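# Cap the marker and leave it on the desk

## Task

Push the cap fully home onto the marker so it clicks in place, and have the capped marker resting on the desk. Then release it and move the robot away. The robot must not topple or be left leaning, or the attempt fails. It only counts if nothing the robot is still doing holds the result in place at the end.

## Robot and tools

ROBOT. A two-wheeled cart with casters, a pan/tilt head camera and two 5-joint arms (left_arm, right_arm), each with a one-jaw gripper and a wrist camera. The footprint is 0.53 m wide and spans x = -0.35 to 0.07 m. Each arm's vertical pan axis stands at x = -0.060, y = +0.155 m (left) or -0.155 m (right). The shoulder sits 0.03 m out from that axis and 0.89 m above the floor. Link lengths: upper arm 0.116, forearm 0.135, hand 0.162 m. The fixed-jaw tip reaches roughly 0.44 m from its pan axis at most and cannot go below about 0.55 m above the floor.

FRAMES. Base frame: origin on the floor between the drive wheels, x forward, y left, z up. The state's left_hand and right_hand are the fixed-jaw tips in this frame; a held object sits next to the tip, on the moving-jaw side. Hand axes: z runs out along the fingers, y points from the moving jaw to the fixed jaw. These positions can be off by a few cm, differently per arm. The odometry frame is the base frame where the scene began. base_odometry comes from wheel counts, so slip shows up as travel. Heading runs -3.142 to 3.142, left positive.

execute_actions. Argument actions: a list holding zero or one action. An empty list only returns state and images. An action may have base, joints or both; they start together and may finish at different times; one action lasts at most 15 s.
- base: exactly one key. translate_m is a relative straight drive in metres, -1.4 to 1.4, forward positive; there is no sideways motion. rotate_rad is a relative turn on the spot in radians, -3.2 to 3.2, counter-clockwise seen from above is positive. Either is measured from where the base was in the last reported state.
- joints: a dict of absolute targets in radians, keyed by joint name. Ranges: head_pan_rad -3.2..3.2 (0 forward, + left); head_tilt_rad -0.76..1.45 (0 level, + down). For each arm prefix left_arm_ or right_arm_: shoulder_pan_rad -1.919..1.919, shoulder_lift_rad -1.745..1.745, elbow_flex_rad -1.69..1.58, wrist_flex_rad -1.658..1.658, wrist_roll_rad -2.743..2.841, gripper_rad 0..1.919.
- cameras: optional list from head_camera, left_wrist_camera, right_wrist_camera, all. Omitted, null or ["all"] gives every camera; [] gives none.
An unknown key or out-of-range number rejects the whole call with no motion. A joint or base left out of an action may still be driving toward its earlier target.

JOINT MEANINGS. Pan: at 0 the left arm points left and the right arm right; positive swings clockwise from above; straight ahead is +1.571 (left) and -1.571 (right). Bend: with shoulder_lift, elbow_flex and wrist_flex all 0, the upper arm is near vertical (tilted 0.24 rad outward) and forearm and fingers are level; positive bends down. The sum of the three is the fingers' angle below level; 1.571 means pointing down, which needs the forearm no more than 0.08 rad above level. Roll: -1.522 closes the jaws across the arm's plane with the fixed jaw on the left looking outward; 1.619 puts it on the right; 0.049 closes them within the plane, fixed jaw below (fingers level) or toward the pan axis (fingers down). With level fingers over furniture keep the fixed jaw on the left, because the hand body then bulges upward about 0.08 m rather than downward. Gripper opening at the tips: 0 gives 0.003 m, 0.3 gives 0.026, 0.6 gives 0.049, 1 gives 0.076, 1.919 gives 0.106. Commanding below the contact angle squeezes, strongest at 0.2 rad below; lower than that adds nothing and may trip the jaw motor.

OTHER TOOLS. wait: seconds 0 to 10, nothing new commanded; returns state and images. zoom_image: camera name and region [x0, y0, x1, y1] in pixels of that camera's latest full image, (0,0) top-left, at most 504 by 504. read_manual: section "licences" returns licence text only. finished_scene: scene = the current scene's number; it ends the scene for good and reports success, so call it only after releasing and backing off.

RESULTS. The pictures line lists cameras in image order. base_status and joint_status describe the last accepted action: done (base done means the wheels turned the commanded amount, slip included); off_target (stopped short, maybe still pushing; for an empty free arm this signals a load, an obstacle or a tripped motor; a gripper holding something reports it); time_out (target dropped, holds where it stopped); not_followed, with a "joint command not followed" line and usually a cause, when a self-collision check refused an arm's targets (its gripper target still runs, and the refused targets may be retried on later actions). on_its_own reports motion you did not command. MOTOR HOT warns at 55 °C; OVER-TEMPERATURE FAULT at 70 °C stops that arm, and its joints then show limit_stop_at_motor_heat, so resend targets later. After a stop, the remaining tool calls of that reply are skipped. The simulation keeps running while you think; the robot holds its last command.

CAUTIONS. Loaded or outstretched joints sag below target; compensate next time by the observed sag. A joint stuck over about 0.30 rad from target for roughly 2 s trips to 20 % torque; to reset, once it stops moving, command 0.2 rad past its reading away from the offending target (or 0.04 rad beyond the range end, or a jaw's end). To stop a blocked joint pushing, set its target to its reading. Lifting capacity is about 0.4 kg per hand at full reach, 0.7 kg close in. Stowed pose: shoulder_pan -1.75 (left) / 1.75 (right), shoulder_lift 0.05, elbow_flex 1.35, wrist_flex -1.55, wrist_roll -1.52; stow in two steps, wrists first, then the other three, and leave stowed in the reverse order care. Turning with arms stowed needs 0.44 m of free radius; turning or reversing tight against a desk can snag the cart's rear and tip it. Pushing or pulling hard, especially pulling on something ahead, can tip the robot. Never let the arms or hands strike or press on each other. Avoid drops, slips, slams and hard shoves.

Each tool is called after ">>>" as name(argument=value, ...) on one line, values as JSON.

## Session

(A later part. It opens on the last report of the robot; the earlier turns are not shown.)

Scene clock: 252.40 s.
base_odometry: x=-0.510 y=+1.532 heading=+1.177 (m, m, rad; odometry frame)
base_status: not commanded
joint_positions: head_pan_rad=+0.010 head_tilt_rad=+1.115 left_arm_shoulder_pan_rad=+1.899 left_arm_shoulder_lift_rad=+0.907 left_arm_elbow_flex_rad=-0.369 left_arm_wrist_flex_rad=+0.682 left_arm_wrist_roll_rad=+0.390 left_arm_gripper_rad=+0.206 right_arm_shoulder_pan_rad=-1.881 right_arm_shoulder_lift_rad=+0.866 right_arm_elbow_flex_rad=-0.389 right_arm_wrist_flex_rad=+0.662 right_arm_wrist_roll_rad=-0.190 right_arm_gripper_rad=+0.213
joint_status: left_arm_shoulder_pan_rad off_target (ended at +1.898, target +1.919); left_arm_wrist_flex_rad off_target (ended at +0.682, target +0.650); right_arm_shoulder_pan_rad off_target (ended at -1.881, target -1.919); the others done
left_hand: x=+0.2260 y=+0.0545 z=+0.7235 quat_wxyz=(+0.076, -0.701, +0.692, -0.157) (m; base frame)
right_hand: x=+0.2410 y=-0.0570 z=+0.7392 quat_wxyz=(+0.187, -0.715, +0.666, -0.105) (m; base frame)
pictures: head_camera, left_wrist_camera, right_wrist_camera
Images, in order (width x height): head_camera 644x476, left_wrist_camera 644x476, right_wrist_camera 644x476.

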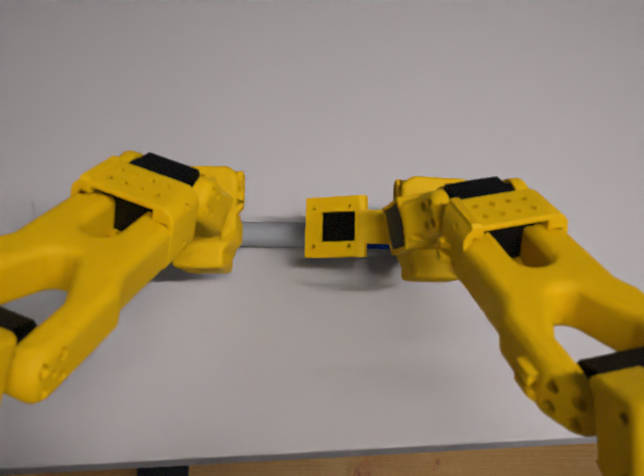

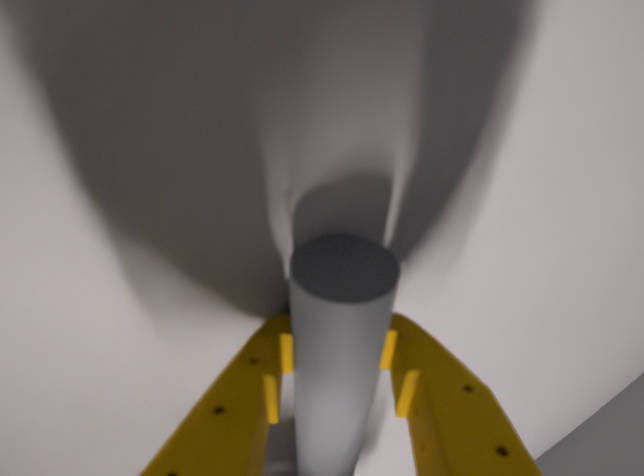

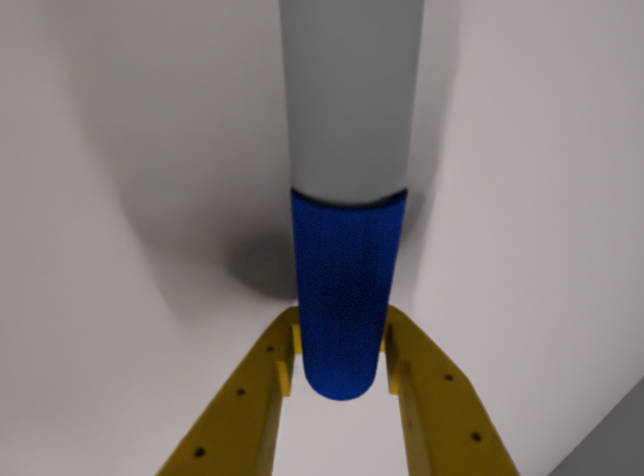

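>>> execute_actions(actions=[{"joints":{"right_arm_gripper_rad":0.5,"right_arm_wrist_flex_rad":0.71,"right_arm_shoulder_lift_rad":0.80}}], cameras=["right_wrist_camera"])

>>> execute_actions(actions=[{"joints":{"right_arm_shoulder_pan_rad":-1.75,"right_arm_wrist_roll_rad":-0.07,"right_arm_wrist_flex_rad":0.76}}], cameras=["head_camera","right_wrist_camera"])

Scene clock: 256.77 s.
base_odometry: x=-0.510 y=+1.532 heading=+1.177 (m, m, rad; odometry frame)
base_status: not commanded
joint_positions: head_pan_rad=+0.010 head_tilt_rad=+1.115 left_arm_shoulder_pan_rad=+1.908 left_arm_shoulder_lift_rad=+0.907 left_arm_elbow_flex_rad=-0.369 left_arm_wrist_flex_rad=+0.667 left_arm_wrist_roll_rad=+0.388 left_arm_gripper_rad=+0.206 right_arm_shoulder_pan_rad=-1.909 right_arm_shoulder_lift_rad=+0.859 right_arm_elbow_flex_rad=-0.392 right_arm_wrist_flex_rad=+0.704 right_arm_wrist_roll_rad=-0.189 right_arm_gripper_rad=+0.491
joint_status: all done
on_its_own: right_arm_shoulder_pan_rad moved -0.028 to your old target -1.919
left_hand: x=+0.2273 y=+0.0511 z=+0.7242 quat_wxyz=(+0.079, -0.696, +0.694, -0.164) (m; base frame)
right_hand: x=+0.2341 y=-0.0502 z=+0.7395 quat_wxyz=(+0.175, -0.727, +0.657, -0.095) (m; base frame)
pictures: right_wrist_camera
Images, in order (width x height): right_wrist_camera 644x476.

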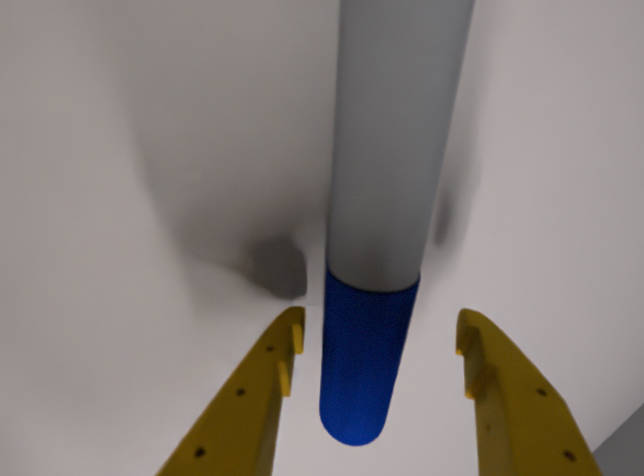

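Scene clock: 257.57 s.
base_odometry: x=-0.510 y=+1.532 heading=+1.177 (m, m, rad; odometry frame)
base_status: not commanded
joint_positions: head_pan_rad=+0.010 head_tilt_rad=+1.115 left_arm_shoulder_pan_rad=+1.908 left_arm_shoulder_lift_rad=+0.907 left_arm_elbow_flex_rad=-0.369 left_arm_wrist_flex_rad=+0.667 left_arm_wrist_roll_rad=+0.388 left_arm_gripper_rad=+0.206 right_arm_shoulder_pan_rad=-1.761 right_arm_shoulder_lift_rad=+0.859 right_arm_elbow_flex_rad=-0.392 right_arm_wrist_flex_rad=+0.754 right_arm_wrist_roll_rad=-0.080 right_arm_gripper_rad=+0.492
joint_status: all done
left_hand: x=+0.2273 y=+0.0511 z=+0.7242 quat_wxyz=(+0.079, -0.696, +0.694, -0.164) (m; base frame)
right_hand: x=+0.2388 y=-0.0968 z=+0.7368 quat_wxyz=(+0.141, -0.718, +0.674, -0.102) (m; base frame)
pictures: head_camera, right_wrist_camera
Images, in order (width x height): head_camera 644x476, right_wrist_camera 644x476.

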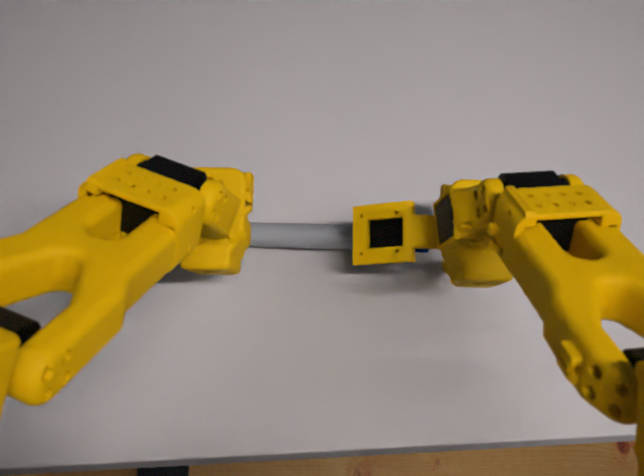

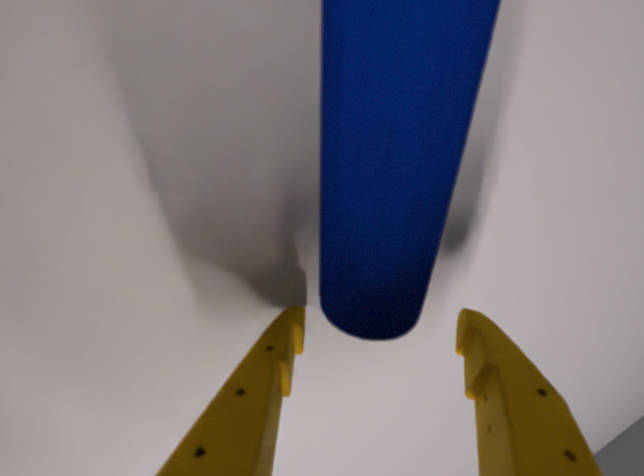

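>>> execute_actions(actions=[{"joints":{"right_arm_shoulder_pan_rad":-1.70,"left_arm_gripper_rad":0.28}}])

Scene clock: 261.50 s.
base_odometry: x=-0.510 y=+1.532 heading=+1.177 (m, m, rad; odometry frame)
base_status: not commanded
joint_positions: head_pan_rad=+0.010 head_tilt_rad=+1.115 left_arm_shoulder_pan_rad=+1.908 left_arm_shoulder_lift_rad=+0.907 left_arm_elbow_flex_rad=-0.369 left_arm_wrist_flex_rad=+0.665 left_arm_wrist_roll_rad=+0.388 left_arm_gripper_rad=+0.270 right_arm_shoulder_pan_rad=-1.711 right_arm_shoulder_lift_rad=+0.859 right_arm_elbow_flex_rad=-0.392 right_arm_wrist_flex_rad=+0.754 right_arm_wrist_roll_rad=-0.080 right_arm_gripper_rad=+0.492
joint_status: all done
left_hand: x=+0.2275 y=+0.0510 z=+0.7243 quat_wxyz=(+0.079, -0.696, +0.694, -0.165) (m; base frame)
right_hand: x=+0.2413 y=-0.1120 z=+0.7368 quat_wxyz=(+0.138, -0.700, +0.692, -0.106) (m; base frame)
pictures: head_camera, left_wrist_camera, right_wrist_camera
Images, in order (width x height): head_camera 644x476, left_wrist_camera 644x476, right_wrist_camera 644x476.

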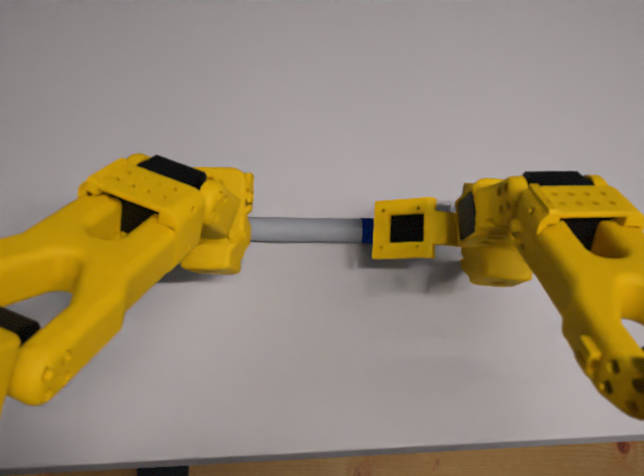

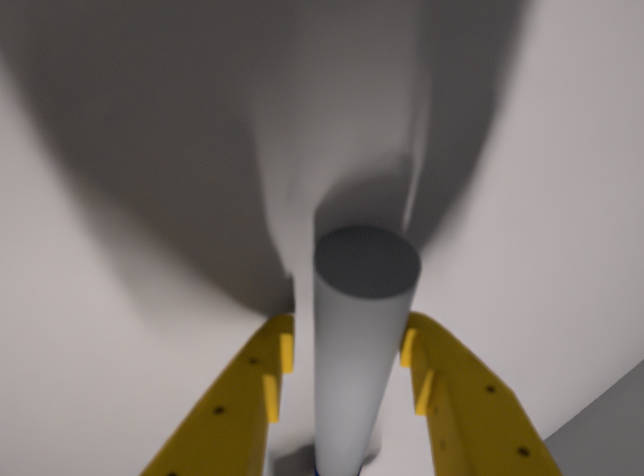

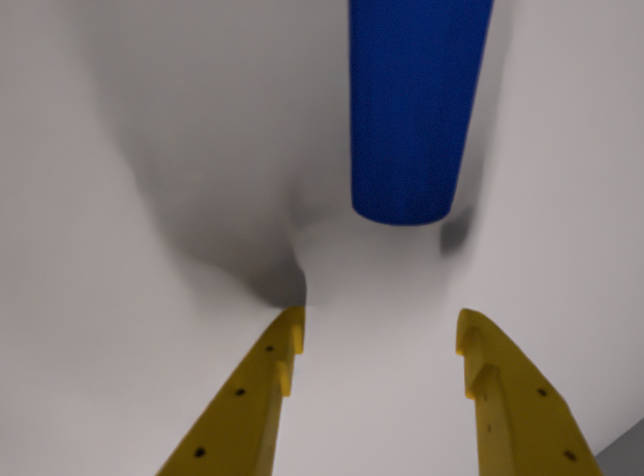

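>>> execute_actions(actions=[{"joints":{"left_arm_gripper_rad":0.01,"right_arm_gripper_rad":0.03,"right_arm_wrist_flex_rad":0.63,"right_arm_shoulder_lift_rad":0.86,"right_arm_wrist_roll_rad":-0.12}}])

>>> zoom_image(camera="head_camera", region=[320, 190, 420, 270])

Scene clock: 265.13 s.
base_odometry: x=-0.510 y=+1.532 heading=+1.177 (m, m, rad; odometry frame)
base_status: not commanded
joint_positions: head_pan_rad=+0.010 head_tilt_rad=+1.115 left_arm_shoulder_pan_rad=+1.908 left_arm_shoulder_lift_rad=+0.907 left_arm_elbow_flex_rad=-0.369 left_arm_wrist_flex_rad=+0.665 left_arm_wrist_roll_rad=+0.388 left_arm_gripper_rad=+0.204 right_arm_shoulder_pan_rad=-1.711 right_arm_shoulder_lift_rad=+0.883 right_arm_elbow_flex_rad=-0.392 right_arm_wrist_flex_rad=+0.641 right_arm_wrist_roll_rad=-0.111 right_arm_gripper_rad=+0.038
joint_status: left_arm_gripper_rad off_target (ended at +0.204, target +0.010); the others done
left_hand: x=+0.2275 y=+0.0510 z=+0.7243 quat_wxyz=(+0.079, -0.696, +0.694, -0.165) (m; base frame)
right_hand: x=+0.2545 y=-0.1099 z=+0.7361 quat_wxyz=(+0.175, -0.683, +0.697, -0.129) (m; base frame)
pictures: head_camera, left_wrist_camera, right_wrist_camera
Images, in order (width x height): head_camera 644x476, left_wrist_camera 644x476, right_wrist_camera 644x476.

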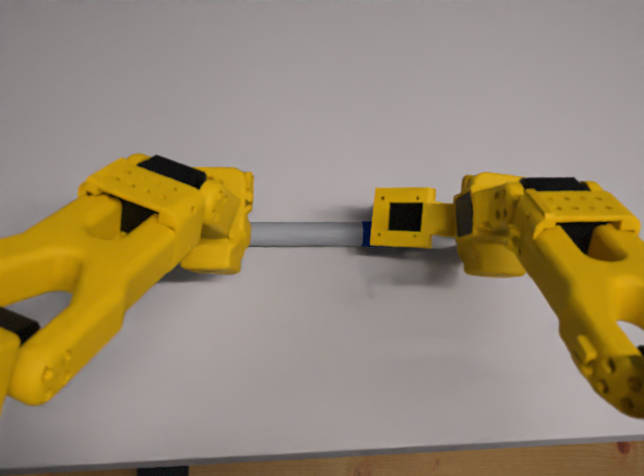

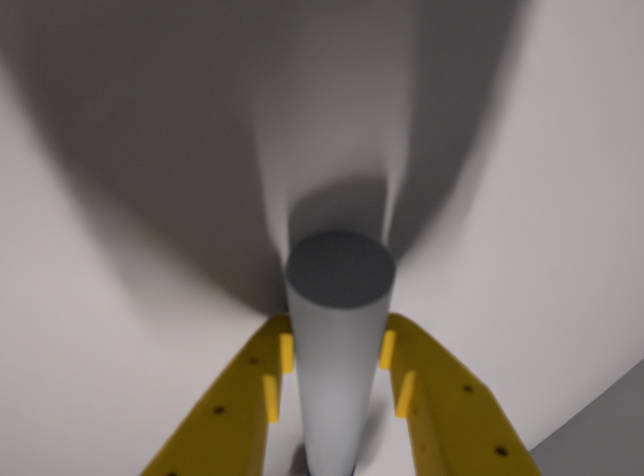

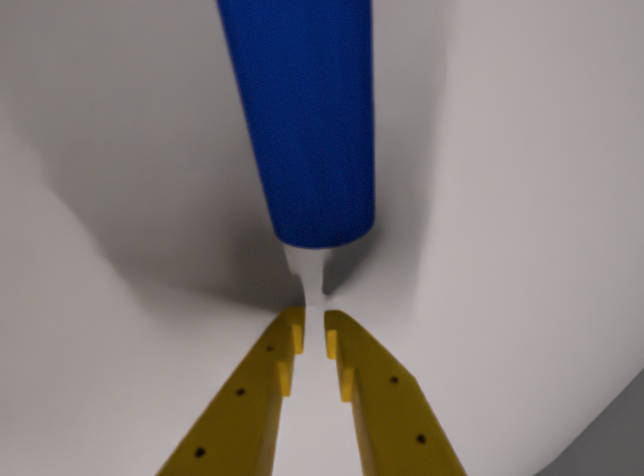

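Region (320, 190, 420, 270) of head_camera's 644x476 image, scaled by 5.040; it fills the top 403 rows of this view, and the rest is white.

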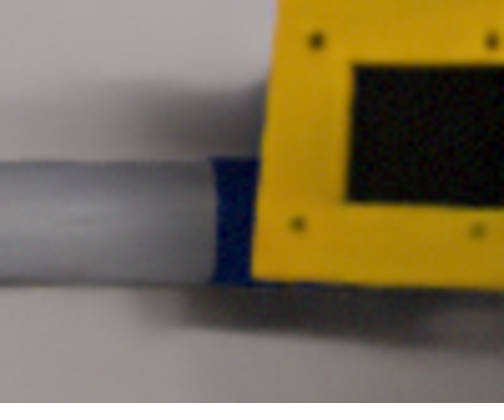

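Push gently in, then harder.

>>> execute_actions(actions=[{"joints":{"right_arm_shoulder_pan_rad":-1.80,"right_arm_wrist_flex_rad":0.61}}], cameras=["right_wrist_camera"])

>>> execute_actions(actions=[{"joints":{"right_arm_shoulder_pan_rad":-1.919}}])

Scene clock: 268.73 s.
base_odometry: x=-0.510 y=+1.532 heading=+1.177 (m, m, rad; odometry frame)
base_status: not commanded
joint_positions: head_pan_rad=+0.010 head_tilt_rad=+1.115 left_arm_shoulder_pan_rad=+1.908 left_arm_shoulder_lift_rad=+0.907 left_arm_elbow_flex_rad=-0.369 left_arm_wrist_flex_rad=+0.665 left_arm_wrist_roll_rad=+0.388 left_arm_gripper_rad=+0.204 right_arm_shoulder_pan_rad=-1.789 right_arm_shoulder_lift_rad=+0.883 right_arm_elbow_flex_rad=-0.392 right_arm_wrist_flex_rad=+0.623 right_arm_wrist_roll_rad=-0.111 right_arm_gripper_rad=+0.038
joint_status: all done
left_hand: x=+0.2275 y=+0.0510 z=+0.7243 quat_wxyz=(+0.079, -0.696, +0.694, -0.165) (m; base frame)
right_hand: x=+0.2526 y=-0.0848 z=+0.7373 quat_wxyz=(+0.187, -0.709, +0.668, -0.127) (m; base frame)
pictures: right_wrist_camera
Images, in order (width x height): right_wrist_camera 644x476.

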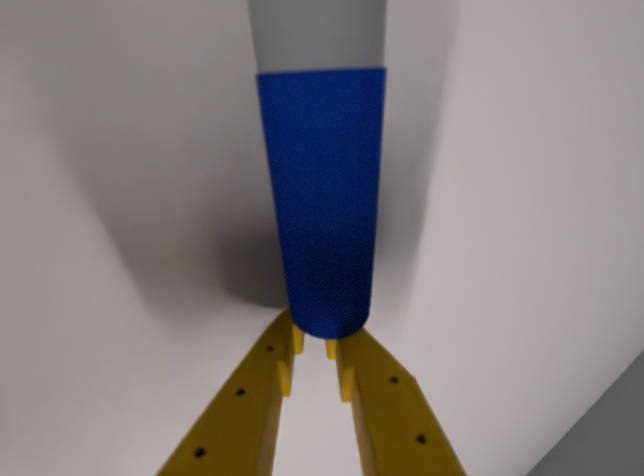

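Scene clock: 269.43 s.
base_odometry: x=-0.510 y=+1.532 heading=+1.177 (m, m, rad; odometry frame)
base_status: not commanded
joint_positions: head_pan_rad=+0.010 head_tilt_rad=+1.115 left_arm_shoulder_pan_rad=+1.899 left_arm_shoulder_lift_rad=+0.907 left_arm_elbow_flex_rad=-0.369 left_arm_wrist_flex_rad=+0.665 left_arm_wrist_roll_rad=+0.388 left_arm_gripper_rad=+0.204 right_arm_shoulder_pan_rad=-1.827 right_arm_shoulder_lift_rad=+0.883 right_arm_elbow_flex_rad=-0.392 right_arm_wrist_flex_rad=+0.621 right_arm_wrist_roll_rad=-0.111 right_arm_gripper_rad=+0.038
joint_status: right_arm_shoulder_pan_rad off_target (ended at -1.828, target -1.919)
left_hand: x=+0.2284 y=+0.0537 z=+0.7243 quat_wxyz=(+0.080, -0.699, +0.691, -0.165) (m; base frame)
right_hand: x=+0.2499 y=-0.0728 z=+0.7374 quat_wxyz=(+0.191, -0.721, +0.654, -0.124) (m; base frame)
pictures: head_camera, left_wrist_camera, right_wrist_camera
Images, in order (width x height): head_camera 644x476, left_wrist_camera 644x476, right_wrist_camera 644x476.

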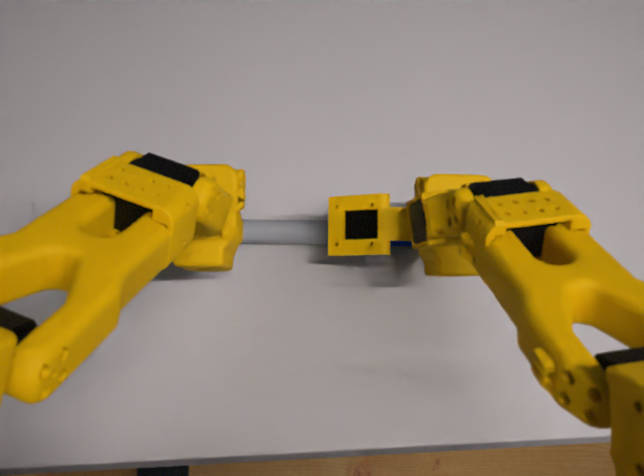

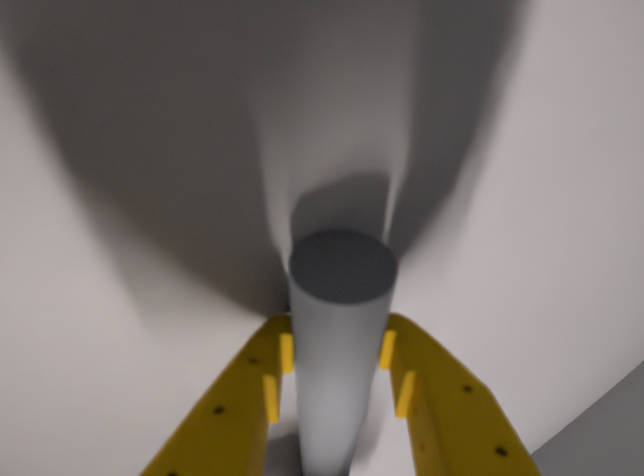

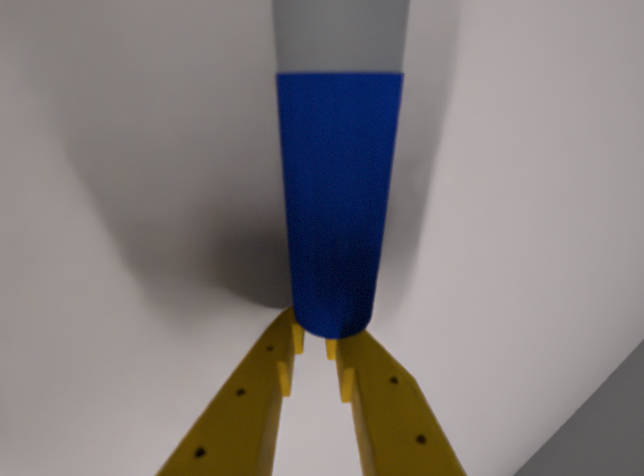

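Viewed head-on, the joint is flush. Release and clear.

>>> execute_actions(actions=[{"joints":{"right_arm_shoulder_pan_rad":-1.6,"right_arm_shoulder_lift_rad":0.6,"left_arm_gripper_rad":0.4}}], cameras=[])

>>> execute_actions(actions=[{"joints":{"left_arm_shoulder_lift_rad":0.6,"left_arm_wrist_flex_rad":0.95}}], cameras=[])

>>> execute_actions(actions=[{"base":{"translate_m":-0.25},"joints":{"left_arm_shoulder_pan_rad":1.3,"right_arm_shoulder_pan_rad":-1.3,"left_arm_shoulder_lift_rad":0.0,"right_arm_shoulder_lift_rad":0.0,"left_arm_elbow_flex_rad":0.0,"right_arm_elbow_flex_rad":0.0,"head_tilt_rad":0.8}}], cameras=["head_camera"])

Scene clock: 275.10 s.
base_odometry: x=-0.510 y=+1.532 heading=+1.177 (m, m, rad; odometry frame)
base_status: not commanded
joint_positions: head_pan_rad=+0.010 head_tilt_rad=+1.115 left_arm_shoulder_pan_rad=+1.908 left_arm_shoulder_lift_rad=+0.907 left_arm_elbow_flex_rad=-0.369 left_arm_wrist_flex_rad=+0.665 left_arm_wrist_roll_rad=+0.388 left_arm_gripper_rad=+0.390 right_arm_shoulder_pan_rad=-1.611 right_arm_shoulder_lift_rad=+0.662 right_arm_elbow_flex_rad=-0.392 right_arm_wrist_flex_rad=+0.621 right_arm_wrist_roll_rad=-0.111 right_arm_gripper_rad=+0.038
joint_status: all done
left_hand: x=+0.2275 y=+0.0510 z=+0.7243 quat_wxyz=(+0.079, -0.696, +0.694, -0.165) (m; base frame)
right_hand: x=+0.2876 y=-0.1402 z=+0.8048 quat_wxyz=(+0.258, -0.626, +0.705, -0.211) (m; base frame)
pictures: none
No camera images: the call's "cameras" was empty. Leave "cameras" out to get every camera's image.

Scene clock: 276.07 s.
base_odometry: x=-0.510 y=+1.532 heading=+1.177 (m, m, rad; odometry frame)
base_status: not commanded
joint_positions: head_pan_rad=+0.010 head_tilt_rad=+1.115 left_arm_shoulder_pan_rad=+1.908 left_arm_shoulder_lift_rad=+0.655 left_arm_elbow_flex_rad=-0.369 left_arm_wrist_flex_rad=+0.940 left_arm_wrist_roll_rad=+0.388 left_arm_gripper_rad=+0.390 right_arm_shoulder_pan_rad=-1.611 right_arm_shoulder_lift_rad=+0.662 right_arm_elbow_flex_rad=-0.392 right_arm_wrist_flex_rad=+0.621 right_arm_wrist_roll_rad=-0.111 right_arm_gripper_rad=+0.038
joint_status: all done
left_hand: x=+0.2216 y=+0.0531 z=+0.7796 quat_wxyz=(+0.074, -0.697, +0.696, -0.155) (m; base frame)
right_hand: x=+0.2876 y=-0.1402 z=+0.8048 quat_wxyz=(+0.258, -0.626, +0.705, -0.211) (m; base frame)
pictures: none
No camera images: the call's "cameras" was empty. Leave "cameras" out to get every camera's image.

Scene clock: 278.17 s.
base_odometry: x=-0.606 y=+1.301 heading=+1.177 (m, m, rad; odometry frame)
base_status: done
joint_positions: head_pan_rad=+0.010 head_tilt_rad=+0.814 left_arm_shoulder_pan_rad=+1.311 left_arm_shoulder_lift_rad=+0.041 left_arm_elbow_flex_rad=+0.004 left_arm_wrist_flex_rad=+0.941 left_arm_wrist_roll_rad=+0.388 left_arm_gripper_rad=+0.390 right_arm_shoulder_pan_rad=-1.310 right_arm_shoulder_lift_rad=+0.050 right_arm_elbow_flex_rad=+0.008 right_arm_wrist_flex_rad=+0.621 right_arm_wrist_roll_rad=-0.111 right_arm_gripper_rad=+0.038
joint_status: all done
left_hand: x=+0.2118 y=+0.2241 z=+0.8664 quat_wxyz=(+0.195, -0.847, +0.447, -0.212) (m; base frame)
right_hand: x=+0.2484 y=-0.2363 z=+0.8954 quat_wxyz=(+0.289, -0.491, +0.757, -0.320) (m; base frame)
pictures: head_camera
Images, in order (width x height): head_camera 644x476.

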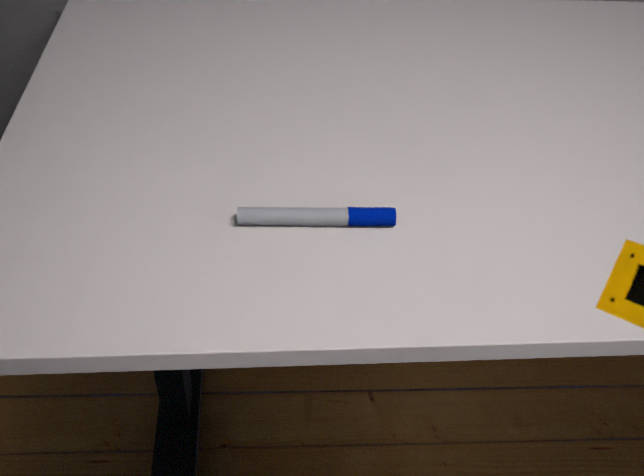

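>>> execute_actions(actions=[], cameras=["head_camera"])

>>> zoom_image(camera="head_camera", region=[300, 180, 420, 250])

Scene clock: 279.67 s.
base_odometry: x=-0.606 y=+1.301 heading=+1.177 (m, m, rad; odometry frame)
base_status: done
joint_positions: head_pan_rad=+0.010 head_tilt_rad=+0.814 left_arm_shoulder_pan_rad=+1.311 left_arm_shoulder_lift_rad=+0.041 left_arm_elbow_flex_rad=+0.004 left_arm_wrist_flex_rad=+0.941 left_arm_wrist_roll_rad=+0.388 left_arm_gripper_rad=+0.390 right_arm_shoulder_pan_rad=-1.310 right_arm_shoulder_lift_rad=+0.050 right_arm_elbow_flex_rad=+0.008 right_arm_wrist_flex_rad=+0.621 right_arm_wrist_roll_rad=-0.111 right_arm_gripper_rad=+0.038
joint_status: all done
left_hand: x=+0.2118 y=+0.2241 z=+0.8664 quat_wxyz=(+0.195, -0.847, +0.447, -0.212) (m; base frame)
right_hand: x=+0.2484 y=-0.2363 z=+0.8954 quat_wxyz=(+0.289, -0.491, +0.757, -0.320) (m; base frame)
pictures: head_camera
Images, in order (width x height): head_camera 644x476.

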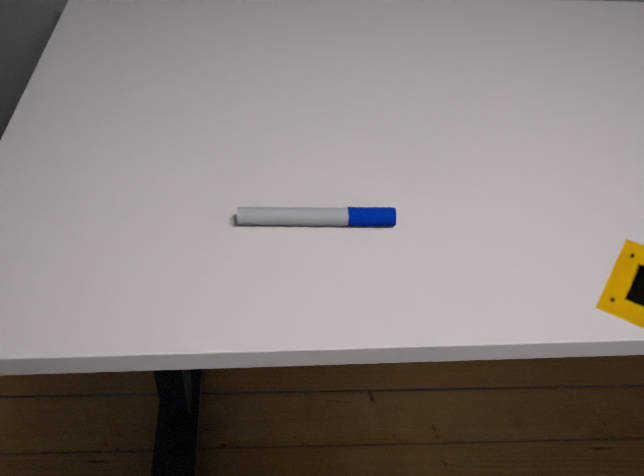

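Region (300, 180, 420, 250) of head_camera's 644x476 image, scaled by 4.200; it fills the top 294 rows of this view, and the rest is white.

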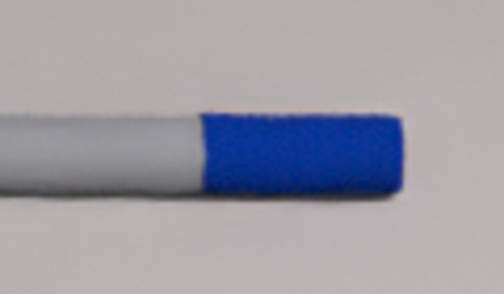

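>>> finished_scene(scene=1)

The scene is finished: the task was done.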